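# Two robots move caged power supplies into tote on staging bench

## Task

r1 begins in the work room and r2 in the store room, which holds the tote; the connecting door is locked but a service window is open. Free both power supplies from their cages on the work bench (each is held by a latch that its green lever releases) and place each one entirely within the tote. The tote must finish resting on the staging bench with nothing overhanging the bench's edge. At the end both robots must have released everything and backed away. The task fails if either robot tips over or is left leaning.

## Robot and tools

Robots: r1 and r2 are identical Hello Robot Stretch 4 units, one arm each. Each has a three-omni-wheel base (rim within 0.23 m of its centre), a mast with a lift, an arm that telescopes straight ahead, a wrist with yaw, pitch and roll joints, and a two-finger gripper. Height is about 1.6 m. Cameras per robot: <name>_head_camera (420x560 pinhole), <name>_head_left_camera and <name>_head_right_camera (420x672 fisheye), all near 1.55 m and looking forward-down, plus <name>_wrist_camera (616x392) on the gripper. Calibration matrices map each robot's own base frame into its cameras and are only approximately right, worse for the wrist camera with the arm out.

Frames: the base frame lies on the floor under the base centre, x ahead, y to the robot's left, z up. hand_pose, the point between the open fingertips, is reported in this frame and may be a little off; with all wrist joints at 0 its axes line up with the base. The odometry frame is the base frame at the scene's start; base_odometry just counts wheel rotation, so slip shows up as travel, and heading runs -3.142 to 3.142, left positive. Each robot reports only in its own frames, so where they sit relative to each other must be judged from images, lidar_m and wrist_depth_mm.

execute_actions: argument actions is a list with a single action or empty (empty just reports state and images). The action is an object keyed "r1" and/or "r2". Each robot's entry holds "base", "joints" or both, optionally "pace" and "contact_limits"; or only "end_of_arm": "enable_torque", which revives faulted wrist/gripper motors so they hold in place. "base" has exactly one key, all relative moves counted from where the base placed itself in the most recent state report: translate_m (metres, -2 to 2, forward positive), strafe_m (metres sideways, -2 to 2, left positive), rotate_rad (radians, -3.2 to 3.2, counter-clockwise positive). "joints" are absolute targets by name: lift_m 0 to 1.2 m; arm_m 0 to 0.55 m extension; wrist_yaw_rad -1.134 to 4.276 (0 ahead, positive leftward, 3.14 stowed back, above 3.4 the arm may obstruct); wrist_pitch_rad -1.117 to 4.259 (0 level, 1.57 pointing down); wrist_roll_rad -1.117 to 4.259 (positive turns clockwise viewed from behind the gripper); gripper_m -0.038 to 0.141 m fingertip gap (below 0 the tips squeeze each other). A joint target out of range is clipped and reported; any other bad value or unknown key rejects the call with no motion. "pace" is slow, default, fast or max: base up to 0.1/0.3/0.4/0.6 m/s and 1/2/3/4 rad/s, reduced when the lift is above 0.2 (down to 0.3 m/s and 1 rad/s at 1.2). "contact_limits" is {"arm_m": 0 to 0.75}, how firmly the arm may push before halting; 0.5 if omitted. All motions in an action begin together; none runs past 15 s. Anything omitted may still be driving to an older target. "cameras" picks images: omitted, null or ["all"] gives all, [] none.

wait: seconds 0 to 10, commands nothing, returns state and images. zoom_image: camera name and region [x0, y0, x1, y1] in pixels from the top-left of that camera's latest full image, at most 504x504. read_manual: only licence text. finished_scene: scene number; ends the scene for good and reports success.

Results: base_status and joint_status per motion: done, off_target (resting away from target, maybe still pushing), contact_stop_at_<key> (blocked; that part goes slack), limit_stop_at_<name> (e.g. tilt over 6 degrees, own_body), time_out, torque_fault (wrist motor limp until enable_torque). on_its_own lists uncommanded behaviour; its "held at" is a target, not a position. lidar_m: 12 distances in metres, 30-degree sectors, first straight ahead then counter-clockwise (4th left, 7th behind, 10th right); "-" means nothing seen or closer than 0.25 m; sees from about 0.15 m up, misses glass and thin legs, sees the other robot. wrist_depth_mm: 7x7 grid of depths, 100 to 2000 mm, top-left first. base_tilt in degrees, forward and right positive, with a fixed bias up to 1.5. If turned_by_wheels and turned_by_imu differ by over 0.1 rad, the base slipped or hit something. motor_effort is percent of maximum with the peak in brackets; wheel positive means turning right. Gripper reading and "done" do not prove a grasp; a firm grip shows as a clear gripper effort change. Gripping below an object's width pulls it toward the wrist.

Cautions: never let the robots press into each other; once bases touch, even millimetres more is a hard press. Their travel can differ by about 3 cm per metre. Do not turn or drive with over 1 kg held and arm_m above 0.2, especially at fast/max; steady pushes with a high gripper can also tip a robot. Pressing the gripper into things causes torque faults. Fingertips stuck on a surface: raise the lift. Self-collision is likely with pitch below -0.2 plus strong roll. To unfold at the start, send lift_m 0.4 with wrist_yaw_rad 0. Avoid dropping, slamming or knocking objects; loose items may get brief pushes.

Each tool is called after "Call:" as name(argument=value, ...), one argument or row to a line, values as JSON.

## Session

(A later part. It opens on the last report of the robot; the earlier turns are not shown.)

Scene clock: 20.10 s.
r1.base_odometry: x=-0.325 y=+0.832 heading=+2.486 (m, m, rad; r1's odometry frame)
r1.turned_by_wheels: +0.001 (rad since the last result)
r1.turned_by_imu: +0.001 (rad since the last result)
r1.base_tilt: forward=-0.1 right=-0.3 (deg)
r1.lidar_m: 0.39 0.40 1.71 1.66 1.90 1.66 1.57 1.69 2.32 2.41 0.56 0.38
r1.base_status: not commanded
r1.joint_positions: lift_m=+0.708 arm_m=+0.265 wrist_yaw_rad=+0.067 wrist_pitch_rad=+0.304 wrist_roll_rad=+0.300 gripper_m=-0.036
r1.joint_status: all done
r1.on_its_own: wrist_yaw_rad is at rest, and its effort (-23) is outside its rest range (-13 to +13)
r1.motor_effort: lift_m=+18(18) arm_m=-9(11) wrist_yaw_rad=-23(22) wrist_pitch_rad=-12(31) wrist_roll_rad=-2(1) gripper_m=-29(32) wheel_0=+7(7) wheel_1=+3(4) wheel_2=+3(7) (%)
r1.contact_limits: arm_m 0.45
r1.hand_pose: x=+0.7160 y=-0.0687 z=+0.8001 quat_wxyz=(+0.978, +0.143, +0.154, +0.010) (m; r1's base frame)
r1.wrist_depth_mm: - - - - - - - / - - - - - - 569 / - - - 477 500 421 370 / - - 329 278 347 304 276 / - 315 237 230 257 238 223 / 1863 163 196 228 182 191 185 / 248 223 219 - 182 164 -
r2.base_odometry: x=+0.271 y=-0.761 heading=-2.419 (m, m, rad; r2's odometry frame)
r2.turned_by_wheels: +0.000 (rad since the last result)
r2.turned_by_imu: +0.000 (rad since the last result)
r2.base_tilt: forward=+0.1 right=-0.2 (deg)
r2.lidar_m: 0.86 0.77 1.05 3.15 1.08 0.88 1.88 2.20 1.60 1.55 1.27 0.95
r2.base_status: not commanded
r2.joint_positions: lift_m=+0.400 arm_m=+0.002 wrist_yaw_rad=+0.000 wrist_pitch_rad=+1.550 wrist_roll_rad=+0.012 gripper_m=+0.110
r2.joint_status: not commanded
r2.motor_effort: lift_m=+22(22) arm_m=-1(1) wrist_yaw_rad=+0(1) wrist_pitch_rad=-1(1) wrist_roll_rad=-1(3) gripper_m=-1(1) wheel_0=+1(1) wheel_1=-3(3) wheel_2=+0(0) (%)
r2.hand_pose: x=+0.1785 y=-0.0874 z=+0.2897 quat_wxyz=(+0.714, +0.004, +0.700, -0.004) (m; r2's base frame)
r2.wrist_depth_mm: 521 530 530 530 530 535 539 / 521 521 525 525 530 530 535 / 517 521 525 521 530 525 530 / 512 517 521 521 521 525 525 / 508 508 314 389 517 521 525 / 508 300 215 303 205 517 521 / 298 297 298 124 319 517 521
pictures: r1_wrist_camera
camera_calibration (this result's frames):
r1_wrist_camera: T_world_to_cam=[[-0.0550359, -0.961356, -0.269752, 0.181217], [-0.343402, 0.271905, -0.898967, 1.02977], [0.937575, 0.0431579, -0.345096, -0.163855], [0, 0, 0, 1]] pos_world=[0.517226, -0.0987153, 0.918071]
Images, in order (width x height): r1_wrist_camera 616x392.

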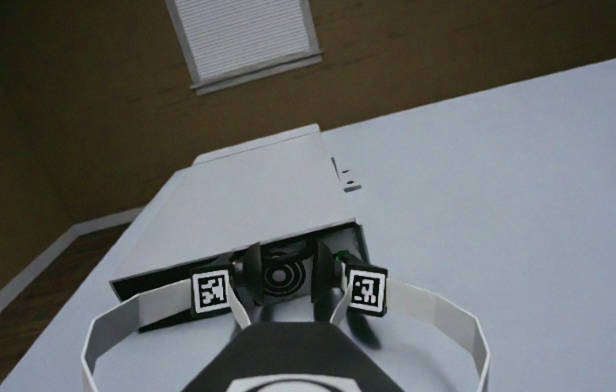

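Call:
execute_actions(
  actions=[
    {"r1":{"base":{"strafe_m":0.008},"joints":{"arm_m":0.258},"pace":"slow","contact_limits":{"arm_m":0.45}}},
  ],
  cameras=["r1_wrist_camera"],
)

Call:
zoom_image(
  camera="r1_wrist_camera",
  region=[180, 180, 420, 330],
)

Scene clock: 21.07 s.
r1.base_odometry: x=-0.330 y=+0.825 heading=+2.486 (m, m, rad; r1's odometry frame)
r1.turned_by_wheels: +0.000 (rad since the last result)
r1.turned_by_imu: +0.000 (rad since the last result)
r1.base_tilt: forward=-0.1 right=-0.4 (deg)
r1.lidar_m: 0.37 0.39 1.70 1.66 1.90 1.66 1.58 1.66 2.30 2.43 0.56 0.38
r1.base_status: done
r1.joint_positions: lift_m=+0.708 arm_m=+0.260 wrist_yaw_rad=+0.063 wrist_pitch_rad=+0.302 wrist_roll_rad=+0.301 gripper_m=-0.036
r1.joint_status: all done
r1.motor_effort: lift_m=+18(18) arm_m=-11(13) wrist_yaw_rad=-10(24) wrist_pitch_rad=-8(11) wrist_roll_rad=-4(2) gripper_m=-28(31) wheel_0=-1(7) wheel_1=-1(5) wheel_2=+2(7) (%)
r1.contact_limits: arm_m 0.45
r1.hand_pose: x=+0.7113 y=-0.0699 z=+0.8004 quat_wxyz=(+0.978, +0.143, +0.154, +0.008) (m; r1's base frame)
r1.wrist_depth_mm: - - - - - - - / - - - - - - 574 / - - - 477 496 421 373 / - - 332 278 345 304 277 / - 349 242 234 252 239 224 / 1863 249 183 224 182 191 186 / 247 221 219 - 182 165 -
r2.base_odometry: x=+0.271 y=-0.761 heading=-2.419 (m, m, rad; r2's odometry frame)
r2.turned_by_wheels: +0.000 (rad since the last result)
r2.turned_by_imu: +0.000 (rad since the last result)
r2.base_tilt: forward=+0.1 right=-0.3 (deg)
r2.lidar_m: 0.87 0.75 1.08 3.14 1.08 0.87 1.88 2.20 1.61 1.55 1.26 0.96
r2.base_status: not commanded
r2.joint_positions: lift_m=+0.400 arm_m=+0.002 wrist_yaw_rad=+0.000 wrist_pitch_rad=+1.550 wrist_roll_rad=+0.012 gripper_m=+0.110
r2.joint_status: not commanded
r2.motor_effort: lift_m=+21(21) arm_m=-1(0) wrist_yaw_rad=+0(0) wrist_pitch_rad=+0(1) wrist_roll_rad=-1(2) gripper_m=-1(1) wheel_0=+1(1) wheel_1=-3(3) wheel_2=+0(0) (%)
r2.hand_pose: x=+0.1785 y=-0.0874 z=+0.2897 quat_wxyz=(+0.714, +0.004, +0.700, -0.004) (m; r2's base frame)
r2.wrist_depth_mm: 521 525 530 530 530 535 535 / 517 521 521 525 530 530 535 / 517 521 521 525 525 525 530 / 517 517 521 521 521 521 525 / 512 508 312 389 521 517 525 / 512 300 213 303 205 517 517 / 298 297 298 124 319 512 517
pictures: r1_wrist_camera
camera_calibration (this result's frames):
r1_wrist_camera: T_world_to_cam=[[-0.0588016, -0.961006, -0.270202, 0.182988], [-0.341174, 0.273718, -0.899266, 1.02751], [0.938159, 0.0393075, -0.343965, -0.160835], [0, 0, 0, 1]] pos_world=[0.512209, -0.099074, 0.918128]
Images, in order (width x height): r1_wrist_camera 616x392.

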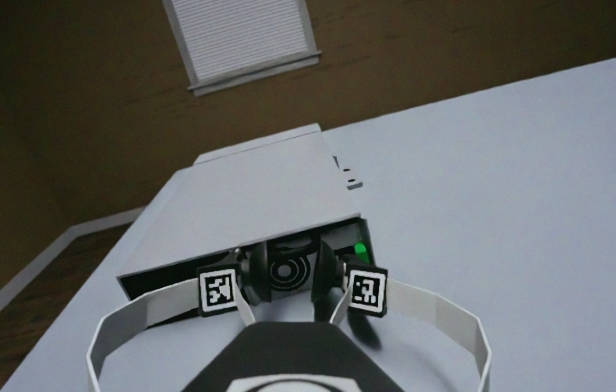

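Region (180, 180, 420, 330) of r1_wrist_camera's 616x392 image, scaled by 2.100; it fills the top 315 rows of this view, and the rest is white.

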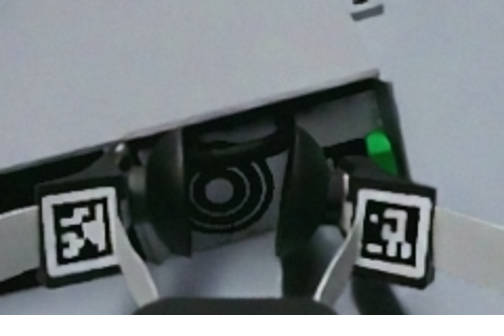

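Call:
execute_actions(
  actions=[
    {"r1":{"joints":{"arm_m":0.236,"gripper_m":0.056,"lift_m":0.714}}},
  ],
  cameras=[],
)

Call:
execute_actions(
  actions=[
    {"r1":{"base":{"strafe_m":-0.008},"joints":{"arm_m":0.247},"pace":"slow","contact_limits":{"arm_m":0.2}}},
  ],
  cameras=["r1_wrist_camera"],
)

Call:
zoom_image(
  camera="r1_wrist_camera",
  region=[180, 180, 420, 330],
)

Scene clock: 23.03 s.
r1.base_odometry: x=-0.330 y=+0.825 heading=+2.486 (m, m, rad; r1's odometry frame)
r1.turned_by_wheels: +0.000 (rad since the last result)
r1.turned_by_imu: +0.000 (rad since the last result)
r1.base_tilt: forward=+0.0 right=-0.4 (deg)
r1.lidar_m: 0.38 0.41 1.72 1.65 1.91 1.66 1.57 1.66 2.31 2.43 0.56 0.38
r1.base_status: not commanded
r1.joint_positions: lift_m=+0.714 arm_m=+0.238 wrist_yaw_rad=+0.060 wrist_pitch_rad=+0.302 wrist_roll_rad=+0.300 gripper_m=+0.056
r1.joint_status: all done
r1.motor_effort: lift_m=+23(24) arm_m=-9(12) wrist_yaw_rad=-1(13) wrist_pitch_rad=-9(29) wrist_roll_rad=-2(4) gripper_m=-3(29) wheel_0=-1(3) wheel_1=-1(2) wheel_2=-1(2) (%)
r1.hand_pose: x=+0.6886 y=-0.0707 z=+0.8060 quat_wxyz=(+0.978, +0.143, +0.153, +0.007) (m; r1's base frame)
r1.wrist_depth_mm: - - - - - - - / - - - - - - 597 / - - - 508 530 439 387 / - - 347 296 362 319 291 / - 379 260 260 264 251 235 / 1808 287 197 236 202 205 193 / 257 233 228 - 188 171 -
r2.base_odometry: x=+0.271 y=-0.761 heading=-2.419 (m, m, rad; r2's odometry frame)
r2.turned_by_wheels: +0.000 (rad since the last result)
r2.turned_by_imu: +0.000 (rad since the last result)
r2.base_tilt: forward=+0.1 right=-0.2 (deg)
r2.lidar_m: 0.86 0.76 1.04 3.14 1.07 0.87 1.87 2.22 1.60 1.56 1.26 0.95
r2.base_status: not commanded
r2.joint_positions: lift_m=+0.400 arm_m=+0.002 wrist_yaw_rad=+0.000 wrist_pitch_rad=+1.550 wrist_roll_rad=+0.012 gripper_m=+0.110
r2.joint_status: not commanded
r2.motor_effort: lift_m=+21(22) arm_m=+0(1) wrist_yaw_rad=+0(0) wrist_pitch_rad=-1(1) wrist_roll_rad=-2(1) gripper_m=-1(2) wheel_0=+1(1) wheel_1=-3(3) wheel_2=+0(0) (%)
r2.hand_pose: x=+0.1785 y=-0.0874 z=+0.2897 quat_wxyz=(+0.714, +0.004, +0.700, -0.004) (m; r2's base frame)
r2.wrist_depth_mm: 521 525 525 535 530 539 535 / 521 521 525 525 530 530 535 / 517 517 521 530 525 525 535 / 517 521 521 521 521 525 525 / 508 512 314 392 521 521 521 / 504 301 213 303 204 521 521 / 298 297 298 124 319 512 517
pictures: none
No camera images: the call's "cameras" was empty. Leave "cameras" out to get every camera's image.

Scene clock: 23.97 s.
r1.base_odometry: x=-0.325 y=+0.832 heading=+2.486 (m, m, rad; r1's odometry frame)
r1.turned_by_wheels: +0.000 (rad since the last result)
r1.turned_by_imu: +0.000 (rad since the last result)
r1.base_tilt: forward=+0.0 right=-0.3 (deg)
r1.lidar_m: 0.36 0.41 1.74 1.67 1.92 1.67 1.59 1.67 2.31 2.41 0.55 0.39
r1.base_status: done
r1.joint_positions: lift_m=+0.714 arm_m=+0.245 wrist_yaw_rad=+0.060 wrist_pitch_rad=+0.302 wrist_roll_rad=+0.300 gripper_m=+0.056
r1.joint_status: all done
r1.motor_effort: lift_m=+23(23) arm_m=+9(6) wrist_yaw_rad=-1(0) wrist_pitch_rad=-8(8) wrist_roll_rad=-3(2) gripper_m=-3(3) wheel_0=+2(5) wheel_1=+0(4) wheel_2=+0(1) (%)
r1.contact_limits: arm_m 0.2
r1.hand_pose: x=+0.6964 y=-0.0709 z=+0.8060 quat_wxyz=(+0.978, +0.143, +0.153, +0.007) (m; r1's base frame)
r1.wrist_depth_mm: - - - - - - - / - - - - - - 597 / - - - 535 525 442 389 / - - 349 310 364 317 290 / - 330 255 254 268 250 234 / 1863 281 197 235 205 205 193 / 256 231 228 - 188 172 -
r2.base_odometry: x=+0.271 y=-0.761 heading=-2.419 (m, m, rad; r2's odometry frame)
r2.turned_by_wheels: +0.000 (rad since the last result)
r2.turned_by_imu: +0.000 (rad since the last result)
r2.base_tilt: forward=+0.1 right=-0.2 (deg)
r2.lidar_m: 0.86 0.76 1.04 3.13 1.06 0.86 1.87 2.22 1.60 1.56 1.27 0.97
r2.base_status: not commanded
r2.joint_positions: lift_m=+0.400 arm_m=+0.002 wrist_yaw_rad=+0.000 wrist_pitch_rad=+1.550 wrist_roll_rad=+0.012 gripper_m=+0.110
r2.joint_status: not commanded
r2.motor_effort: lift_m=+22(22) arm_m=-1(1) wrist_yaw_rad=+0(0) wrist_pitch_rad=+0(1) wrist_roll_rad=-2(1) gripper_m=-2(0) wheel_0=+1(1) wheel_1=-3(3) wheel_2=+0(0) (%)
r2.hand_pose: x=+0.1785 y=-0.0874 z=+0.2897 quat_wxyz=(+0.714, +0.004, +0.700, -0.004) (m; r2's base frame)
r2.wrist_depth_mm: 521 525 535 530 535 535 535 / 521 525 521 530 530 530 530 / 512 521 525 525 525 525 525 / 517 517 521 521 521 530 525 / 512 517 314 389 521 517 521 / 508 301 213 301 205 517 517 / 298 297 300 124 319 512 512
pictures: r1_wrist_camera
camera_calibration (this result's frames):
r1_wrist_camera: T_world_to_cam=[[-0.0622019, -0.960883, -0.269879, 0.184767], [-0.340313, 0.274617, -0.899318, 1.02725], [0.938253, 0.0359039, -0.344083, -0.145137], [0, 0, 0, 1]] pos_world=[0.497254, -0.0993486, 0.923747]
Images, in order (width x height): r1_wrist_camera 616x392.

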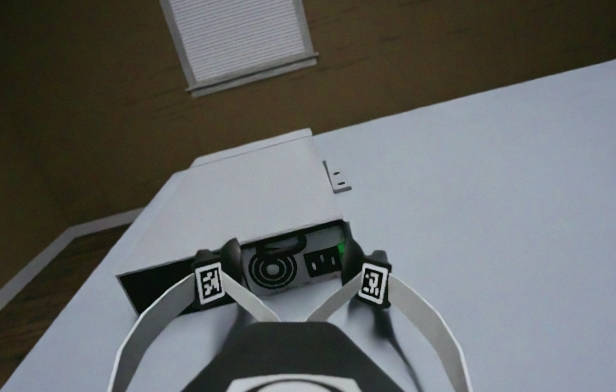

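Region (180, 180, 420, 330) of r1_wrist_camera's 616x392 image, scaled by 2.100; it fills the top 315 rows of this view, and the rest is white.

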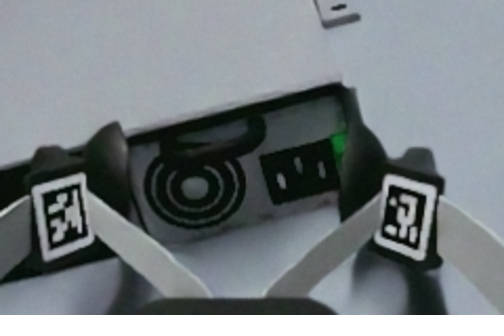

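Call:
execute_actions(
  actions=[
    {"r1":{"base":{"strafe_m":-0.002},"joints":{"arm_m":0.255,"gripper_m":0.047},"pace":"slow","contact_limits":{"arm_m":0.25}}},
  ],
  cameras=[],
)

Call:
execute_actions(
  actions=[
    {"r1":{"joints":{"arm_m":0.262,"gripper_m":0.03},"pace":"slow","contact_limits":{"arm_m":0.28}}},
  ],
  cameras=["r1_wrist_camera"],
)

Call:
execute_actions(
  actions=[
    {"r1":{"joints":{"arm_m":0.270,"gripper_m":-0.003,"lift_m":0.712},"pace":"slow","contact_limits":{"arm_m":0.3}}},
  ],
  cameras=[],
)

Call:
execute_actions(
  actions=[
    {"r1":{"joints":{"arm_m":0.277,"gripper_m":-0.037,"lift_m":0.710},"pace":"slow","contact_limits":{"arm_m":0.3}}},
  ],
  cameras=["r1_wrist_camera"],
)

Call:
zoom_image(
  camera="r1_wrist_camera",
  region=[180, 180, 420, 330],
)

Scene clock: 25.27 s.
r1.base_odometry: x=-0.323 y=+0.833 heading=+2.486 (m, m, rad; r1's odometry frame)
r1.turned_by_wheels: +0.000 (rad since the last result)
r1.turned_by_imu: +0.000 (rad since the last result)
r1.base_tilt: forward=+0.0 right=-0.4 (deg)
r1.lidar_m: 0.36 0.40 1.70 1.65 1.92 1.66 1.58 1.68 2.32 2.40 0.53 0.42
r1.base_status: done
r1.joint_positions: lift_m=+0.714 arm_m=+0.253 wrist_yaw_rad=+0.056 wrist_pitch_rad=+0.306 wrist_roll_rad=+0.300 gripper_m=+0.047
r1.joint_status: all done
r1.motor_effort: lift_m=+23(23) arm_m=+11(14) wrist_yaw_rad=+9(10) wrist_pitch_rad=-18(18) wrist_roll_rad=-1(1) gripper_m=-4(5) wheel_0=+0(6) wheel_1=+0(3) wheel_2=-3(3) (%)
r1.contact_limits: arm_m 0.25
r1.hand_pose: x=+0.7035 y=-0.0719 z=+0.8051 quat_wxyz=(+0.977, +0.143, +0.155, +0.005) (m; r1's base frame)
r1.wrist_depth_mm: - - - - - - - / - - - - - - 574 / - - - 549 504 427 379 / - - 340 309 357 312 285 / - 303 252 248 265 246 231 / 1756 274 238 233 200 202 190 / 253 229 225 - 187 169 -
r2.base_odometry: x=+0.271 y=-0.761 heading=-2.419 (m, m, rad; r2's odometry frame)
r2.turned_by_wheels: +0.000 (rad since the last result)
r2.turned_by_imu: +0.000 (rad since the last result)
r2.base_tilt: forward=+0.1 right=-0.2 (deg)
r2.lidar_m: 0.86 0.75 1.06 3.14 1.10 0.86 1.88 2.21 1.62 1.55 1.26 0.96
r2.base_status: not commanded
r2.joint_positions: lift_m=+0.400 arm_m=+0.002 wrist_yaw_rad=+0.000 wrist_pitch_rad=+1.550 wrist_roll_rad=+0.012 gripper_m=+0.110
r2.joint_status: not commanded
r2.motor_effort: lift_m=+21(22) arm_m=+0(0) wrist_yaw_rad=+0(0) wrist_pitch_rad=-1(1) wrist_roll_rad=-2(4) gripper_m=-2(1) wheel_0=+1(1) wheel_1=-3(3) wheel_2=+0(0) (%)
r2.hand_pose: x=+0.1785 y=-0.0874 z=+0.2897 quat_wxyz=(+0.714, +0.004, +0.700, -0.004) (m; r2's base frame)
r2.wrist_depth_mm: 521 525 530 530 535 530 539 / 521 521 521 530 525 535 530 / 517 525 521 521 525 530 530 / 517 517 525 521 521 525 530 / 512 512 314 392 517 525 525 / 508 300 213 303 205 521 521 / 298 297 298 124 317 512 517
pictures: none
No camera images: the call's "cameras" was empty. Leave "cameras" out to get every camera's image.

Scene clock: 26.33 s.
r1.base_odometry: x=-0.323 y=+0.833 heading=+2.486 (m, m, rad; r1's odometry frame)
r1.turned_by_wheels: +0.000 (rad since the last result)
r1.turned_by_imu: +0.000 (rad since the last result)
r1.base_tilt: forward=-0.1 right=-0.3 (deg)
r1.lidar_m: 0.39 0.41 1.69 1.68 1.91 1.68 1.60 1.65 2.33 2.42 0.56 0.36
r1.base_status: not commanded
r1.joint_positions: lift_m=+0.714 arm_m=+0.260 wrist_yaw_rad=+0.057 wrist_pitch_rad=+0.310 wrist_roll_rad=+0.300 gripper_m=+0.030
r1.joint_status: all done
r1.on_its_own: wrist_pitch_rad is at rest, and its effort (-30) is outside its rest range (-23 to +23)
r1.motor_effort: lift_m=+23(23) arm_m=+14(13) wrist_yaw_rad=+7(11) wrist_pitch_rad=-30(30) wrist_roll_rad=+3(0) gripper_m=-11(7) wheel_0=+1(1) wheel_1=+1(1) wheel_2=-4(4) (%)
r1.contact_limits: arm_m 0.28
r1.hand_pose: x=+0.7097 y=-0.0716 z=+0.8040 quat_wxyz=(+0.977, +0.143, +0.157, +0.005) (m; r1's base frame)
r1.wrist_depth_mm: - - - - - - - / - - - - - - 559 / - - - 488 492 418 373 / - - 327 298 347 307 281 / - 296 244 240 265 243 226 / 1708 264 193 229 193 198 187 / 249 224 221 - 183 166 -
r2.base_odometry: x=+0.271 y=-0.761 heading=-2.419 (m, m, rad; r2's odometry frame)
r2.turned_by_wheels: +0.000 (rad since the last result)
r2.turned_by_imu: +0.000 (rad since the last result)
r2.base_tilt: forward=+0.1 right=-0.2 (deg)
r2.lidar_m: 0.85 0.74 1.05 3.13 1.06 0.87 1.88 2.21 1.63 1.56 1.29 0.96
r2.base_status: not commanded
r2.joint_positions: lift_m=+0.400 arm_m=+0.002 wrist_yaw_rad=+0.000 wrist_pitch_rad=+1.550 wrist_roll_rad=+0.012 gripper_m=+0.110
r2.joint_status: not commanded
r2.motor_effort: lift_m=+22(22) arm_m=+0(0) wrist_yaw_rad=+0(0) wrist_pitch_rad=-1(0) wrist_roll_rad=-2(1) gripper_m=-1(1) wheel_0=+1(1) wheel_1=-3(3) wheel_2=+0(0) (%)
r2.hand_pose: x=+0.1785 y=-0.0874 z=+0.2897 quat_wxyz=(+0.714, +0.004, +0.700, -0.004) (m; r2's base frame)
r2.wrist_depth_mm: 525 525 530 530 535 535 535 / 521 525 525 530 530 530 539 / 517 517 521 525 525 525 530 / 512 517 521 525 517 521 521 / 512 517 314 392 517 521 525 / 504 300 213 303 205 521 517 / 297 298 297 124 320 512 517
pictures: r1_wrist_camera
camera_calibration (this result's frames):
r1_wrist_camera: T_world_to_cam=[[-0.0662254, -0.961003, -0.268491, 0.186128], [-0.346434, 0.274488, -0.897017, 1.0326], [0.935734, 0.0336092, -0.351103, -0.151074], [0, 0, 0, 1]] pos_world=[0.51142, -0.0994896, 0.923193]
Images, in order (width x height): r1_wrist_camera 616x392.

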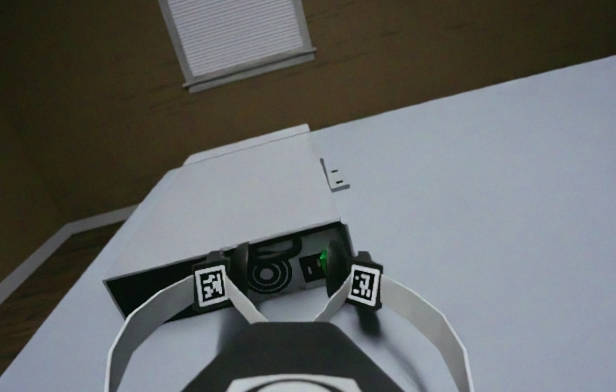

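Scene clock: 27.87 s.
r1.base_odometry: x=-0.323 y=+0.833 heading=+2.486 (m, m, rad; r1's odometry frame)
r1.turned_by_wheels: +0.000 (rad since the last result)
r1.turned_by_imu: +0.000 (rad since the last result)
r1.base_tilt: forward=-0.1 right=-0.3 (deg)
r1.lidar_m: 0.38 0.41 1.69 1.67 1.91 1.66 1.58 1.66 2.32 2.41 0.56 0.41
r1.base_status: not commanded
r1.joint_positions: lift_m=+0.712 arm_m=+0.268 wrist_yaw_rad=+0.057 wrist_pitch_rad=+0.312 wrist_roll_rad=+0.299 gripper_m=-0.002
r1.joint_status: all done
r1.on_its_own: wrist_pitch_rad is at rest, and its effort (-36) is outside its rest range (-23 to +23)
r1.motor_effort: lift_m=+18(21) arm_m=+14(21) wrist_yaw_rad=+5(17) wrist_pitch_rad=-36(38) wrist_roll_rad=-1(2) gripper_m=-21(21) wheel_0=+5(5) wheel_1=+4(4) wheel_2=-7(9) (%)
r1.contact_limits: arm_m 0.3
r1.hand_pose: x=+0.7175 y=-0.0715 z=+0.8017 quat_wxyz=(+0.977, +0.143, +0.158, +0.005) (m; r1's base frame)
r1.wrist_depth_mm: - - - - - - - / - - - - - - 554 / - - - 473 484 410 364 / - - 319 286 338 301 274 / - 281 234 232 263 236 222 / 1008 171 202 227 189 193 186 / 245 222 216 - 181 165 -
r2.base_odometry: x=+0.271 y=-0.761 heading=-2.419 (m, m, rad; r2's odometry frame)
r2.turned_by_wheels: +0.000 (rad since the last result)
r2.turned_by_imu: +0.000 (rad since the last result)
r2.base_tilt: forward=+0.1 right=-0.2 (deg)
r2.lidar_m: 0.88 0.76 1.05 3.15 1.08 0.87 1.87 2.17 1.62 1.57 1.26 0.94
r2.base_status: not commanded
r2.joint_positions: lift_m=+0.400 arm_m=+0.002 wrist_yaw_rad=+0.000 wrist_pitch_rad=+1.550 wrist_roll_rad=+0.012 gripper_m=+0.110
r2.joint_status: not commanded
r2.motor_effort: lift_m=+22(22) arm_m=+0(1) wrist_yaw_rad=+0(0) wrist_pitch_rad=+0(0) wrist_roll_rad=-1(0) gripper_m=-1(0) wheel_0=+1(1) wheel_1=-3(3) wheel_2=+0(0) (%)
r2.hand_pose: x=+0.1785 y=-0.0874 z=+0.2897 quat_wxyz=(+0.714, +0.004, +0.700, -0.004) (m; r2's base frame)
r2.wrist_depth_mm: 525 525 530 530 535 535 535 / 521 525 525 525 530 535 535 / 517 517 521 521 525 530 530 / 517 521 521 521 517 521 525 / 512 512 314 392 517 521 525 / 508 300 214 303 205 517 517 / 298 297 298 124 319 512 517
pictures: none
No camera images: the call's "cameras" was empty. Leave "cameras" out to get every camera's image.

Scene clock: 29.20 s.
r1.base_odometry: x=-0.323 y=+0.833 heading=+2.486 (m, m, rad; r1's odometry frame)
r1.turned_by_wheels: +0.000 (rad since the last result)
r1.turned_by_imu: +0.000 (rad since the last result)
r1.base_tilt: forward=+0.0 right=-0.4 (deg)
r1.lidar_m: 0.39 0.40 1.71 1.68 1.89 1.63 1.59 1.68 2.33 2.39 0.56 0.39
r1.base_status: not commanded
r1.joint_positions: lift_m=+0.710 arm_m=+0.275 wrist_yaw_rad=+0.058 wrist_pitch_rad=+0.313 wrist_roll_rad=+0.299 gripper_m=-0.036
r1.joint_status: all done
r1.on_its_own: wrist_pitch_rad is at rest, and its effort (-37) is outside its rest range (-23 to +23)
r1.motor_effort: lift_m=+19(19) arm_m=+13(18) wrist_yaw_rad=+4(13) wrist_pitch_rad=-37(38) wrist_roll_rad=+1(4) gripper_m=-28(31) wheel_0=+5(5) wheel_1=+4(4) wheel_2=-6(8) (%)
r1.contact_limits: arm_m 0.3
r1.hand_pose: x=+0.7247 y=-0.0713 z=+0.7996 quat_wxyz=(+0.977, +0.143, +0.158, +0.005) (m; r1's base frame)
r1.wrist_depth_mm: - - - - - - - / - - - - - - 539 / - - - 462 473 402 359 / - - 315 279 336 297 271 / - 260 224 223 258 234 217 / 322 168 200 223 180 184 182 / 234 222 213 - 179 163 -
r2.base_odometry: x=+0.271 y=-0.761 heading=-2.419 (m, m, rad; r2's odometry frame)
r2.turned_by_wheels: +0.000 (rad since the last result)
r2.turned_by_imu: +0.000 (rad since the last result)
r2.base_tilt: forward=+0.1 right=-0.2 (deg)
r2.lidar_m: 0.86 0.75 1.03 3.13 1.07 0.88 1.88 2.20 1.62 1.56 1.27 0.95
r2.base_status: not commanded
r2.joint_positions: lift_m=+0.400 arm_m=+0.002 wrist_yaw_rad=+0.000 wrist_pitch_rad=+1.550 wrist_roll_rad=+0.012 gripper_m=+0.110
r2.joint_status: not commanded
r2.motor_effort: lift_m=+22(22) arm_m=-1(0) wrist_yaw_rad=+0(0) wrist_pitch_rad=-1(1) wrist_roll_rad=+1(1) gripper_m=+0(1) wheel_0=+1(1) wheel_1=-3(3) wheel_2=+0(0) (%)
r2.hand_pose: x=+0.1785 y=-0.0874 z=+0.2897 quat_wxyz=(+0.714, +0.004, +0.700, -0.004) (m; r2's base frame)
r2.wrist_depth_mm: 525 525 525 530 530 535 539 / 521 525 525 525 530 530 530 / 517 517 521 525 525 525 530 / 517 517 517 521 521 525 530 / 508 512 312 389 521 521 525 / 508 301 214 303 205 521 517 / 298 298 298 124 319 512 517
pictures: r1_wrist_camera
camera_calibration (this result's frames):
r1_wrist_camera: T_world_to_cam=[[-0.0657328, -0.961316, -0.267491, 0.185026], [-0.349066, 0.273286, -0.896363, 1.03511], [0.93479, 0.0344517, -0.353527, -0.163919], [0, 0, 0, 1]] pos_world=[0.526713, -0.0993644, 0.919375]
Images, in order (width x height): r1_wrist_camera 616x392.

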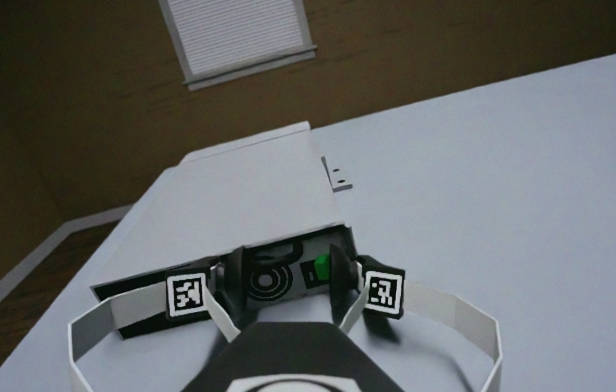

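Region (180, 180, 420, 330) of r1_wrist_camera's 616x392 image, scaled by 2.100; it fills the top 315 rows of this view, and the rest is white.

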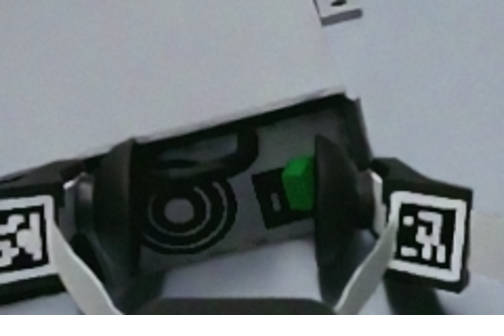

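Call:
execute_actions(
  actions=[
    {"r1":{"joints":{"arm_m":0.257},"pace":"slow","contact_limits":{"arm_m":0.45}}},
  ],
  cameras=["r1_wrist_camera"],
)

Call:
zoom_image(
  camera="r1_wrist_camera",
  region=[180, 180, 420, 330],
)

Scene clock: 30.53 s.
r1.base_odometry: x=-0.324 y=+0.833 heading=+2.487 (m, m, rad; r1's odometry frame)
r1.turned_by_wheels: +0.001 (rad since the last result)
r1.turned_by_imu: +0.001 (rad since the last result)
r1.base_tilt: forward=-0.1 right=-0.3 (deg)
r1.lidar_m: 0.38 0.39 1.72 1.63 1.93 1.68 1.58 1.67 2.29 2.43 0.54 0.41
r1.base_status: not commanded
r1.joint_positions: lift_m=+0.710 arm_m=+0.259 wrist_yaw_rad=+0.067 wrist_pitch_rad=+0.304 wrist_roll_rad=+0.300 gripper_m=-0.036
r1.joint_status: all done
r1.on_its_own: wrist_yaw_rad is at rest, and its effort (-23) is outside its rest range (-13 to +13)
r1.motor_effort: lift_m=+19(19) arm_m=-10(13) wrist_yaw_rad=-23(33) wrist_pitch_rad=-12(37) wrist_roll_rad=-3(3) gripper_m=-28(33) wheel_0=+5(6) wheel_1=+2(3) wheel_2=+3(8) (%)
r1.contact_limits: arm_m 0.45
r1.hand_pose: x=+0.7101 y=-0.0687 z=+0.8020 quat_wxyz=(+0.978, +0.143, +0.155, +0.010) (m; r1's base frame)
r1.wrist_depth_mm: - - - - - - - / - - - - - - 574 / - - - 484 500 424 375 / - - 332 287 347 309 279 / - 319 240 236 262 241 226 / 1808 164 194 224 180 195 187 / 248 227 220 - 184 167 -
r2.base_odometry: x=+0.271 y=-0.761 heading=-2.419 (m, m, rad; r2's odometry frame)
r2.turned_by_wheels: +0.000 (rad since the last result)
r2.turned_by_imu: +0.000 (rad since the last result)
r2.base_tilt: forward=+0.2 right=-0.1 (deg)
r2.lidar_m: 0.87 0.73 1.06 3.12 1.08 0.87 1.86 2.21 1.62 1.55 1.26 0.96
r2.base_status: not commanded
r2.joint_positions: lift_m=+0.400 arm_m=+0.002 wrist_yaw_rad=+0.000 wrist_pitch_rad=+1.550 wrist_roll_rad=+0.012 gripper_m=+0.110
r2.joint_status: not commanded
r2.motor_effort: lift_m=+21(21) arm_m=+0(0) wrist_yaw_rad=+0(0) wrist_pitch_rad=-1(1) wrist_roll_rad=+0(1) gripper_m=+0(1) wheel_0=+1(1) wheel_1=-3(3) wheel_2=+0(0) (%)
r2.hand_pose: x=+0.1785 y=-0.0874 z=+0.2897 quat_wxyz=(+0.714, +0.004, +0.700, -0.004) (m; r2's base frame)
r2.wrist_depth_mm: 525 521 525 535 530 535 535 / 517 521 525 525 525 530 530 / 517 521 521 525 530 530 530 / 517 517 521 521 525 525 525 / 512 512 314 392 517 521 521 / 504 301 213 303 206 517 521 / 298 298 298 124 319 517 517
pictures: r1_wrist_camera
camera_calibration (this result's frames):
r1_wrist_camera: T_world_to_cam=[[-0.0550022, -0.96134, -0.269815, 0.18146], [-0.343663, 0.27194, -0.898857, 1.02952], [0.937481, 0.0432861, -0.345334, -0.157444], [0, 0, 0, 1]] pos_world=[0.51139, -0.0987089, 0.919983]
Images, in order (width x height): r1_wrist_camera 616x392.

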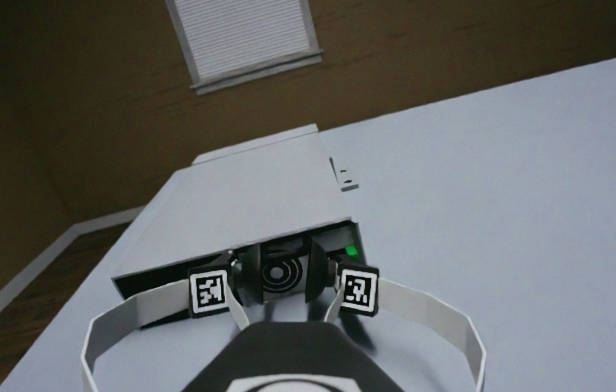

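Region (180, 180, 420, 330) of r1_wrist_camera's 616x392 image, scaled by 2.100; it fills the top 315 rows of this view, and the rest is white.

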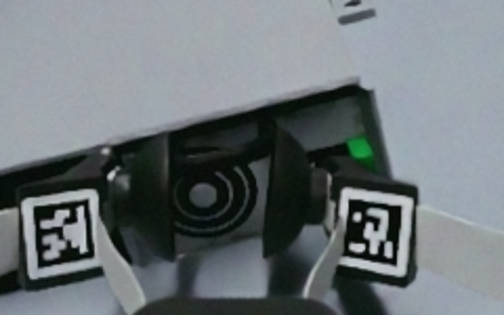

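Call:
execute_actions(
  actions=[
    {"r1":{"joints":{"arm_m":0.238,"gripper_m":0.056,"lift_m":0.714}},"r2":{"base":{"strafe_m":0.3},"pace":"max"}},
  ],
  cameras=[],
)

Call:
execute_actions(
  actions=[
    {"r1":{"joints":{"arm_m":0.254},"pace":"slow","contact_limits":{"arm_m":0.25}}},
  ],
  cameras=["r1_wrist_camera"],
)

Call:
zoom_image(
  camera="r1_wrist_camera",
  region=[180, 180, 420, 330],
)

Scene clock: 32.93 s.
r1.base_odometry: x=-0.323 y=+0.833 heading=+2.486 (m, m, rad; r1's odometry frame)
r1.turned_by_wheels: -0.001 (rad since the last result)
r1.turned_by_imu: -0.001 (rad since the last result)
r1.base_tilt: forward=-0.1 right=-0.4 (deg)
r1.lidar_m: 0.37 0.41 1.69 1.65 1.92 1.66 1.58 1.65 2.29 2.43 0.55 0.41
r1.base_status: not commanded
r1.joint_positions: lift_m=+0.714 arm_m=+0.240 wrist_yaw_rad=+0.060 wrist_pitch_rad=+0.303 wrist_roll_rad=+0.300 gripper_m=+0.056
r1.joint_status: all done
r1.motor_effort: lift_m=+23(23) arm_m=-9(10) wrist_yaw_rad=-2(23) wrist_pitch_rad=-9(25) wrist_roll_rad=+0(2) gripper_m=-3(28) wheel_0=+1(5) wheel_1=+0(1) wheel_2=-1(3) (%)
r1.hand_pose: x=+0.6906 y=-0.0708 z=+0.8061 quat_wxyz=(+0.978, +0.143, +0.153, +0.007) (m; r1's base frame)
r1.wrist_depth_mm: - - - - - - - / - - - - - - 591 / - - - 535 525 442 389 / - - 349 319 362 319 290 / - 343 260 259 268 251 236 / 1863 282 196 235 202 206 193 / 258 232 229 - 189 172 -
r2.base_odometry: x=+0.469 y=-0.986 heading=-2.420 (m, m, rad; r2's odometry frame)
r2.turned_by_wheels: +0.000 (rad since the last result)
r2.turned_by_imu: +0.001 (rad since the last result)
r2.base_tilt: forward=+0.1 right=-0.1 (deg)
r2.lidar_m: 0.69 0.77 1.06 2.85 1.04 0.76 0.76 2.63 1.94 1.86 1.29 0.99
r2.base_status: done
r2.joint_positions: lift_m=+0.400 arm_m=+0.002 wrist_yaw_rad=+0.000 wrist_pitch_rad=+1.550 wrist_roll_rad=+0.012 gripper_m=+0.110
r2.joint_status: not commanded
r2.motor_effort: lift_m=+21(21) arm_m=-1(1) wrist_yaw_rad=+0(0) wrist_pitch_rad=+0(0) wrist_roll_rad=-3(2) gripper_m=-1(1) wheel_0=+0(14) wheel_1=-3(13) wheel_2=+0(1) (%)
r2.hand_pose: x=+0.1785 y=-0.0874 z=+0.2897 quat_wxyz=(+0.714, +0.004, +0.700, -0.004) (m; r2's base frame)
r2.wrist_depth_mm: 521 525 525 530 535 535 539 / 517 525 525 525 530 530 530 / 517 521 525 521 525 530 530 / 512 517 512 521 525 530 525 / 512 512 312 392 521 517 521 / 512 300 214 303 205 521 521 / 298 297 298 124 320 517 517
pictures: none
No camera images: the call's "cameras" was empty. Leave "cameras" out to get every camera's image.

Scene clock: 34.03 s.
r1.base_odometry: x=-0.323 y=+0.833 heading=+2.486 (m, m, rad; r1's odometry frame)
r1.turned_by_wheels: +0.000 (rad since the last result)
r1.turned_by_imu: +0.000 (rad since the last result)
r1.base_tilt: forward=-0.1 right=-0.4 (deg)
r1.lidar_m: 0.38 0.42 1.70 1.65 1.89 1.68 1.58 1.67 2.28 2.44 0.56 0.40
r1.base_status: not commanded
r1.joint_positions: lift_m=+0.714 arm_m=+0.252 wrist_yaw_rad=+0.059 wrist_pitch_rad=+0.304 wrist_roll_rad=+0.300 gripper_m=+0.056
r1.joint_status: all done
r1.motor_effort: lift_m=+23(23) arm_m=+12(12) wrist_yaw_rad=+3(4) wrist_pitch_rad=-14(12) wrist_roll_rad=-2(0) gripper_m=-3(4) wheel_0=+1(1) wheel_1=+0(0) wheel_2=-2(2) (%)
r1.contact_limits: arm_m 0.25
r1.hand_pose: x=+0.7026 y=-0.0711 z=+0.8056 quat_wxyz=(+0.978, +0.143, +0.154, +0.006) (m; r1's base frame)
r1.wrist_depth_mm: - - - - - - - / - - - - - - 585 / - - - 544 517 433 387 / - - 345 310 362 315 286 / - 315 248 248 267 249 232 / 1808 266 239 234 203 204 191 / 255 229 226 - 188 171 -
r2.base_odometry: x=+0.469 y=-0.986 heading=-2.420 (m, m, rad; r2's odometry frame)
r2.turned_by_wheels: +0.000 (rad since the last result)
r2.turned_by_imu: +0.000 (rad since the last result)
r2.base_tilt: forward=+0.1 right=-0.2 (deg)
r2.lidar_m: 0.71 0.76 1.07 2.83 1.05 0.77 0.76 2.62 1.92 1.84 1.29 0.98
r2.base_status: not commanded
r2.joint_positions: lift_m=+0.400 arm_m=+0.002 wrist_yaw_rad=+0.000 wrist_pitch_rad=+1.550 wrist_roll_rad=+0.012 gripper_m=+0.110
r2.joint_status: not commanded
r2.motor_effort: lift_m=+22(21) arm_m=+0(0) wrist_yaw_rad=+0(0) wrist_pitch_rad=-1(0) wrist_roll_rad=-2(3) gripper_m=-1(1) wheel_0=+0(0) wheel_1=-3(3) wheel_2=+0(0) (%)
r2.hand_pose: x=+0.1785 y=-0.0874 z=+0.2897 quat_wxyz=(+0.714, +0.004, +0.700, -0.004) (m; r2's base frame)
r2.wrist_depth_mm: 521 525 535 530 530 535 535 / 521 521 525 530 525 530 530 / 517 521 521 525 525 530 530 / 517 517 521 517 525 525 525 / 517 512 312 392 521 521 525 / 504 300 214 303 205 517 517 / 297 297 298 124 319 517 517
pictures: r1_wrist_camera
camera_calibration (this result's frames):
r1_wrist_camera: T_world_to_cam=[[-0.0631535, -0.960958, -0.269391, 0.185131], [-0.341696, 0.274435, -0.898849, 1.02959], [0.937686, 0.0352844, -0.345687, -0.149473], [0, 0, 0, 1]] pos_world=[0.503656, -0.0993782, 0.923644]
Images, in order (width x height): r1_wrist_camera 616x392.

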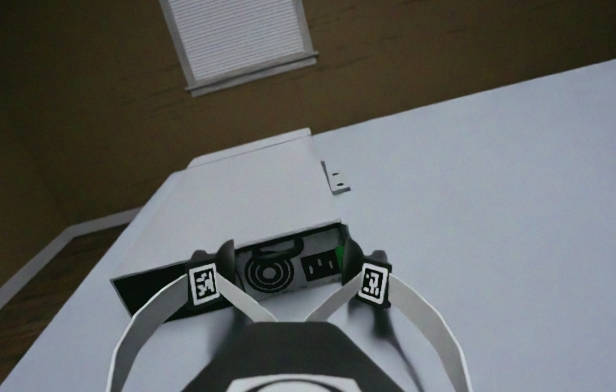

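Region (180, 180, 420, 330) of r1_wrist_camera's 616x392 image, scaled by 2.100; it fills the top 315 rows of this view, and the rest is white.

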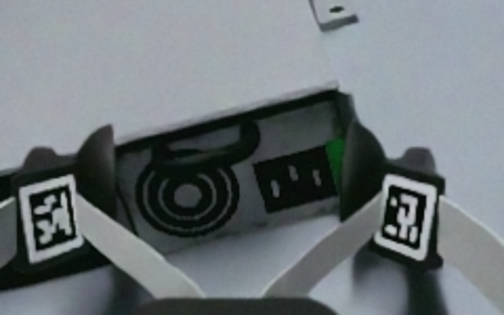

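Call:
execute_actions(
  actions=[
    {"r1":{"joints":{"arm_m":0.257,"gripper_m":0.036},"pace":"slow","contact_limits":{"arm_m":0.28}}},
  ],
  cameras=[],
)

Call:
execute_actions(
  actions=[
    {"r1":{"joints":{"arm_m":0.267,"gripper_m":0.005,"lift_m":0.711},"pace":"slow","contact_limits":{"arm_m":0.3}}},
  ],
  cameras=["r1_wrist_camera"],
)

Call:
zoom_image(
  camera="r1_wrist_camera",
  region=[180, 180, 420, 330],
)

Scene clock: 35.37 s.
r1.base_odometry: x=-0.323 y=+0.833 heading=+2.486 (m, m, rad; r1's odometry frame)
r1.turned_by_wheels: +0.000 (rad since the last result)
r1.turned_by_imu: +0.000 (rad since the last result)
r1.base_tilt: forward=+0.0 right=-0.4 (deg)
r1.lidar_m: 0.36 0.42 1.72 1.69 1.92 1.66 1.58 1.67 2.29 2.43 0.55 0.39
r1.base_status: not commanded
r1.joint_positions: lift_m=+0.714 arm_m=+0.255 wrist_yaw_rad=+0.059 wrist_pitch_rad=+0.308 wrist_roll_rad=+0.299 gripper_m=+0.036
r1.joint_status: all done
r1.on_its_own: wrist_pitch_rad is at rest, and its effort (-24) is outside its rest range (-23 to +23)
r1.motor_effort: lift_m=+22(23) arm_m=+10(13) wrist_yaw_rad=+3(10) wrist_pitch_rad=-24(24) wrist_roll_rad=+1(3) gripper_m=-7(7) wheel_0=+1(1) wheel_1=+1(1) wheel_2=-4(5) (%)
r1.contact_limits: arm_m 0.28
r1.hand_pose: x=+0.7056 y=-0.0712 z=+0.8045 quat_wxyz=(+0.977, +0.143, +0.156, +0.006) (m; r1's base frame)
r1.wrist_depth_mm: - - - - - - - / - - - - - - 564 / - - - 508 500 424 377 / - - 332 301 349 309 281 / - 294 246 243 265 243 229 / 1756 270 196 229 196 200 188 / 250 226 223 - 185 167 -
r2.base_odometry: x=+0.469 y=-0.986 heading=-2.420 (m, m, rad; r2's odometry frame)
r2.turned_by_wheels: +0.000 (rad since the last result)
r2.turned_by_imu: +0.000 (rad since the last result)
r2.base_tilt: forward=+0.1 right=-0.2 (deg)
r2.lidar_m: 0.71 0.77 1.09 2.84 1.05 0.78 0.77 2.65 1.94 1.85 1.29 0.96
r2.base_status: not commanded
r2.joint_positions: lift_m=+0.400 arm_m=+0.002 wrist_yaw_rad=+0.000 wrist_pitch_rad=+1.550 wrist_roll_rad=+0.012 gripper_m=+0.110
r2.joint_status: not commanded
r2.motor_effort: lift_m=+22(21) arm_m=-1(0) wrist_yaw_rad=+0(1) wrist_pitch_rad=-1(1) wrist_roll_rad=-2(1) gripper_m=-2(1) wheel_0=+0(0) wheel_1=-3(3) wheel_2=+0(0) (%)
r2.hand_pose: x=+0.1785 y=-0.0874 z=+0.2897 quat_wxyz=(+0.714, +0.004, +0.700, -0.004) (m; r2's base frame)
r2.wrist_depth_mm: 525 525 530 525 530 530 530 / 517 521 525 525 530 530 530 / 517 521 525 525 525 530 535 / 512 517 517 521 525 525 525 / 508 512 312 392 521 521 525 / 508 300 215 301 205 517 521 / 297 298 298 124 317 512 517
pictures: none
No camera images: the call's "cameras" was empty. Leave "cameras" out to get every camera's image.

Scene clock: 36.87 s.
r1.base_odometry: x=-0.323 y=+0.833 heading=+2.486 (m, m, rad; r1's odometry frame)
r1.turned_by_wheels: +0.000 (rad since the last result)
r1.turned_by_imu: +0.000 (rad since the last result)
r1.base_tilt: forward=-0.1 right=-0.4 (deg)
r1.lidar_m: 0.38 0.40 1.72 1.69 1.91 1.66 1.60 1.67 2.31 2.42 0.56 0.39
r1.base_status: not commanded
r1.joint_positions: lift_m=+0.711 arm_m=+0.265 wrist_yaw_rad=+0.059 wrist_pitch_rad=+0.310 wrist_roll_rad=+0.299 gripper_m=+0.005
r1.joint_status: all done
r1.on_its_own: wrist_pitch_rad is at rest, and its effort (-30) is outside its rest range (-23 to +23)
r1.motor_effort: lift_m=+17(21) arm_m=+13(15) wrist_yaw_rad=+2(10) wrist_pitch_rad=-30(32) wrist_roll_rad=+2(2) gripper_m=-19(21) wheel_0=+4(4) wheel_1=+3(3) wheel_2=-6(7) (%)
r1.contact_limits: arm_m 0.3
r1.hand_pose: x=+0.7149 y=-0.0712 z=+0.8013 quat_wxyz=(+0.977, +0.143, +0.157, +0.006) (m; r1's base frame)
r1.wrist_depth_mm: - - - - - - - / - - - - - - 554 / - - - 477 492 413 366 / - - 320 287 345 301 274 / - 282 236 235 263 236 221 / 1708 238 200 228 186 193 186 / 245 224 216 - 181 164 -
r2.base_odometry: x=+0.469 y=-0.986 heading=-2.420 (m, m, rad; r2's odometry frame)
r2.turned_by_wheels: +0.000 (rad since the last result)
r2.turned_by_imu: +0.000 (rad since the last result)
r2.base_tilt: forward=+0.2 right=-0.2 (deg)
r2.lidar_m: 0.68 0.75 1.08 2.84 1.07 0.76 0.78 2.61 1.94 1.85 1.28 0.95
r2.base_status: not commanded
r2.joint_positions: lift_m=+0.400 arm_m=+0.002 wrist_yaw_rad=+0.000 wrist_pitch_rad=+1.550 wrist_roll_rad=+0.012 gripper_m=+0.110
r2.joint_status: not commanded
r2.motor_effort: lift_m=+22(21) arm_m=-1(1) wrist_yaw_rad=+0(0) wrist_pitch_rad=+0(1) wrist_roll_rad=-3(0) gripper_m=-1(2) wheel_0=+0(0) wheel_1=-3(3) wheel_2=-1(0) (%)
r2.hand_pose: x=+0.1785 y=-0.0874 z=+0.2897 quat_wxyz=(+0.714, +0.004, +0.700, -0.004) (m; r2's base frame)
r2.wrist_depth_mm: 521 525 525 530 535 539 535 / 525 521 525 525 530 530 530 / 517 521 521 525 525 525 530 / 512 517 517 521 525 525 530 / 512 508 312 392 521 521 525 / 508 301 213 303 205 517 517 / 298 297 300 124 319 512 517
pictures: r1_wrist_camera
camera_calibration (this result's frames):
r1_wrist_camera: T_world_to_cam=[[-0.0649328, -0.961145, -0.268298, 0.18504], [-0.347143, 0.273829, -0.896945, 1.03231], [0.935562, 0.0348964, -0.351435, -0.156395], [0, 0, 0, 1]] pos_world=[0.51669, -0.0993674, 0.920607]
Images, in order (width x height): r1_wrist_camera 616x392.

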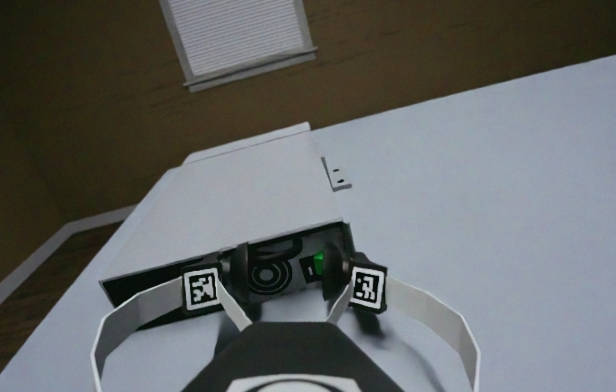

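Region (180, 180, 420, 330) of r1_wrist_camera's 616x392 image, scaled by 2.100; it fills the top 315 rows of this view, and the rest is white.

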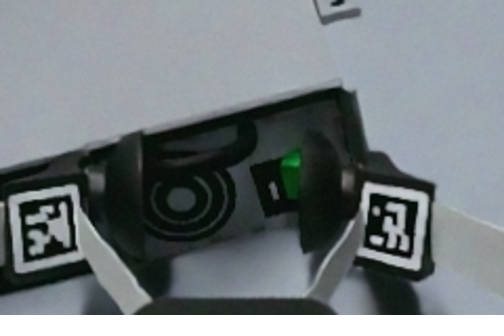

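Call:
execute_actions(
  actions=[
    {"r1":{"joints":{"gripper_m":-0.037,"lift_m":0.708},"pace":"slow"}},
  ],
  cameras=["r1_wrist_camera"],
)

Call:
zoom_image(
  camera="r1_wrist_camera",
  region=[180, 180, 420, 330],
)

Scene clock: 38.53 s.
r1.base_odometry: x=-0.323 y=+0.833 heading=+2.487 (m, m, rad; r1's odometry frame)
r1.turned_by_wheels: +0.001 (rad since the last result)
r1.turned_by_imu: +0.001 (rad since the last result)
r1.base_tilt: forward=+0.0 right=-0.3 (deg)
r1.lidar_m: 0.38 0.40 1.72 1.67 1.91 1.68 1.58 1.66 2.28 2.42 0.57 0.40
r1.base_status: not commanded
r1.joint_positions: lift_m=+0.708 arm_m=+0.266 wrist_yaw_rad=+0.065 wrist_pitch_rad=+0.304 wrist_roll_rad=+0.299 gripper_m=-0.036
r1.joint_status: all done
r1.on_its_own: wrist_yaw_rad is at rest, and its effort (-15) is outside its rest range (-13 to +13)
r1.motor_effort: lift_m=+18(18) arm_m=+7(13) wrist_yaw_rad=-15(16) wrist_pitch_rad=-13(31) wrist_roll_rad=+1(2) gripper_m=-32(32) wheel_0=+4(4) wheel_1=+2(3) wheel_2=+2(6) (%)
r1.hand_pose: x=+0.7169 y=-0.0695 z=+0.7999 quat_wxyz=(+0.978, +0.142, +0.155, +0.009) (m; r1's base frame)
r1.wrist_depth_mm: - - - - - - - / - - - - - - 569 / - - - 492 496 418 368 / - - 325 285 345 306 277 / - 296 236 230 257 238 224 / 1756 164 194 228 181 187 185 / 247 226 218 - 182 166 -
r2.base_odometry: x=+0.469 y=-0.986 heading=-2.420 (m, m, rad; r2's odometry frame)
r2.turned_by_wheels: +0.000 (rad since the last result)
r2.turned_by_imu: +0.000 (rad since the last result)
r2.base_tilt: forward=+0.1 right=-0.2 (deg)
r2.lidar_m: 0.71 0.75 1.06 2.83 1.03 0.77 0.78 2.66 1.89 1.86 1.30 0.99
r2.base_status: not commanded
r2.joint_positions: lift_m=+0.400 arm_m=+0.002 wrist_yaw_rad=+0.000 wrist_pitch_rad=+1.550 wrist_roll_rad=+0.012 gripper_m=+0.110
r2.joint_status: not commanded
r2.motor_effort: lift_m=+22(22) arm_m=-1(0) wrist_yaw_rad=+0(0) wrist_pitch_rad=-1(0) wrist_roll_rad=-3(3) gripper_m=-1(2) wheel_0=+0(0) wheel_1=-3(3) wheel_2=+0(0) (%)
r2.hand_pose: x=+0.1785 y=-0.0874 z=+0.2897 quat_wxyz=(+0.714, +0.004, +0.700, -0.004) (m; r2's base frame)
r2.wrist_depth_mm: 521 521 530 530 530 535 535 / 521 521 525 530 530 530 539 / 517 521 525 521 525 530 530 / 517 517 521 521 521 521 525 / 517 512 314 392 521 521 525 / 508 301 214 301 205 517 521 / 298 297 298 124 319 517 517
pictures: r1_wrist_camera
camera_calibration (this result's frames):
r1_wrist_camera: T_world_to_cam=[[-0.0574971, -0.961494, -0.268743, 0.181432], [-0.343333, 0.271813, -0.899022, 1.0301], [0.937452, 0.0405773, -0.345742, -0.164341], [0, 0, 0, 1]] pos_world=[0.518161, -0.0988793, 0.91802]
Images, in order (width x height): r1_wrist_camera 616x392.

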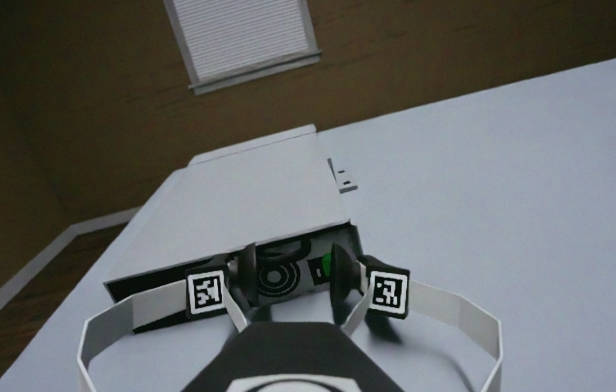

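Region (180, 180, 420, 330) of r1_wrist_camera's 616x392 image, scaled by 2.100; it fills the top 315 rows of this view, and the rest is white.

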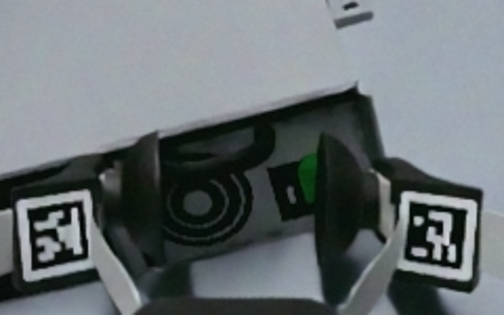

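Call:
execute_actions(
  actions=[
    {"r1":{"base":{"strafe_m":-0.003},"joints":{"arm_m":0.261},"pace":"slow","contact_limits":{"arm_m":0.45}}},
  ],
  cameras=["r1_wrist_camera"],
)

Call:
zoom_image(
  camera="r1_wrist_camera",
  region=[180, 180, 420, 330],
)

Scene clock: 39.47 s.
r1.base_odometry: x=-0.322 y=+0.836 heading=+2.488 (m, m, rad; r1's odometry frame)
r1.turned_by_wheels: +0.001 (rad since the last result)
r1.turned_by_imu: +0.001 (rad since the last result)
r1.base_tilt: forward=+0.0 right=-0.4 (deg)
r1.lidar_m: 0.36 0.41 1.72 1.67 1.89 1.66 1.58 1.69 2.34 2.44 0.52 0.39
r1.base_status: done
r1.joint_positions: lift_m=+0.708 arm_m=+0.263 wrist_yaw_rad=+0.072 wrist_pitch_rad=+0.304 wrist_roll_rad=+0.300 gripper_m=-0.036
r1.joint_status: all done
r1.on_its_own: wrist_yaw_rad is at rest, and its effort (-34) is outside its rest range (-13 to +13)
r1.motor_effort: lift_m=+18(18) arm_m=-11(12) wrist_yaw_rad=-34(36) wrist_pitch_rad=-12(14) wrist_roll_rad=-1(1) gripper_m=-30(32) wheel_0=+7(4) wheel_1=+2(4) wheel_2=+6(7) (%)
r1.contact_limits: arm_m 0.45
r1.hand_pose: x=+0.7147 y=-0.0675 z=+0.8001 quat_wxyz=(+0.978, +0.142, +0.155, +0.012) (m; r1's base frame)
r1.wrist_depth_mm: - - - - - - - / - - - - - - 559 / - - - 477 496 413 366 / - - 327 282 342 303 277 / - 296 235 231 256 238 221 / 1808 163 196 224 184 193 185 / 249 222 219 - 181 165 -
r2.base_odometry: x=+0.469 y=-0.986 heading=-2.420 (m, m, rad; r2's odometry frame)
r2.turned_by_wheels: +0.000 (rad since the last result)
r2.turned_by_imu: +0.000 (rad since the last result)
r2.base_tilt: forward=+0.1 right=-0.2 (deg)
r2.lidar_m: 0.67 0.74 1.08 2.84 1.05 0.79 0.78 2.59 1.92 1.84 1.28 0.97
r2.base_status: not commanded
r2.joint_positions: lift_m=+0.400 arm_m=+0.002 wrist_yaw_rad=+0.000 wrist_pitch_rad=+1.550 wrist_roll_rad=+0.012 gripper_m=+0.110
r2.joint_status: not commanded
r2.motor_effort: lift_m=+21(21) arm_m=-1(1) wrist_yaw_rad=+0(0) wrist_pitch_rad=-1(1) wrist_roll_rad=-1(0) gripper_m=-1(0) wheel_0=+0(0) wheel_1=-3(3) wheel_2=+0(0) (%)
r2.hand_pose: x=+0.1785 y=-0.0874 z=+0.2897 quat_wxyz=(+0.714, +0.004, +0.700, -0.004) (m; r2's base frame)
r2.wrist_depth_mm: 521 525 530 530 530 530 535 / 521 521 521 525 525 530 535 / 517 517 517 521 525 530 535 / 512 521 517 521 525 530 530 / 512 512 314 392 521 521 521 / 508 300 213 303 205 517 517 / 298 298 298 124 319 517 517
pictures: r1_wrist_camera
camera_calibration (this result's frames):
r1_wrist_camera: T_world_to_cam=[[-0.0510495, -0.961553, -0.269834, 0.17947], [-0.344785, 0.270543, -0.898849, 1.02971], [0.937292, 0.0471489, -0.34534, -0.162003], [0, 0, 0, 1]] pos_world=[0.516035, -0.0983722, 0.918035]
Images, in order (width x height): r1_wrist_camera 616x392.

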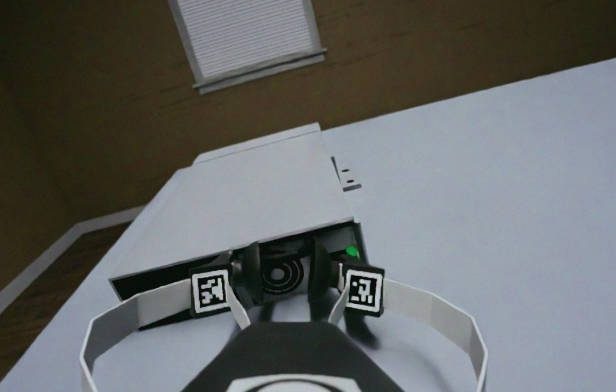

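Region (180, 180, 420, 330) of r1_wrist_camera's 616x392 image, scaled by 2.100; it fills the top 315 rows of this view, and the rest is white.

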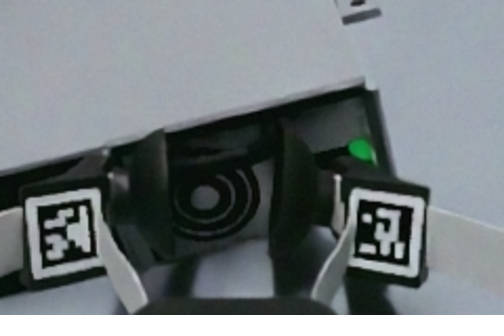

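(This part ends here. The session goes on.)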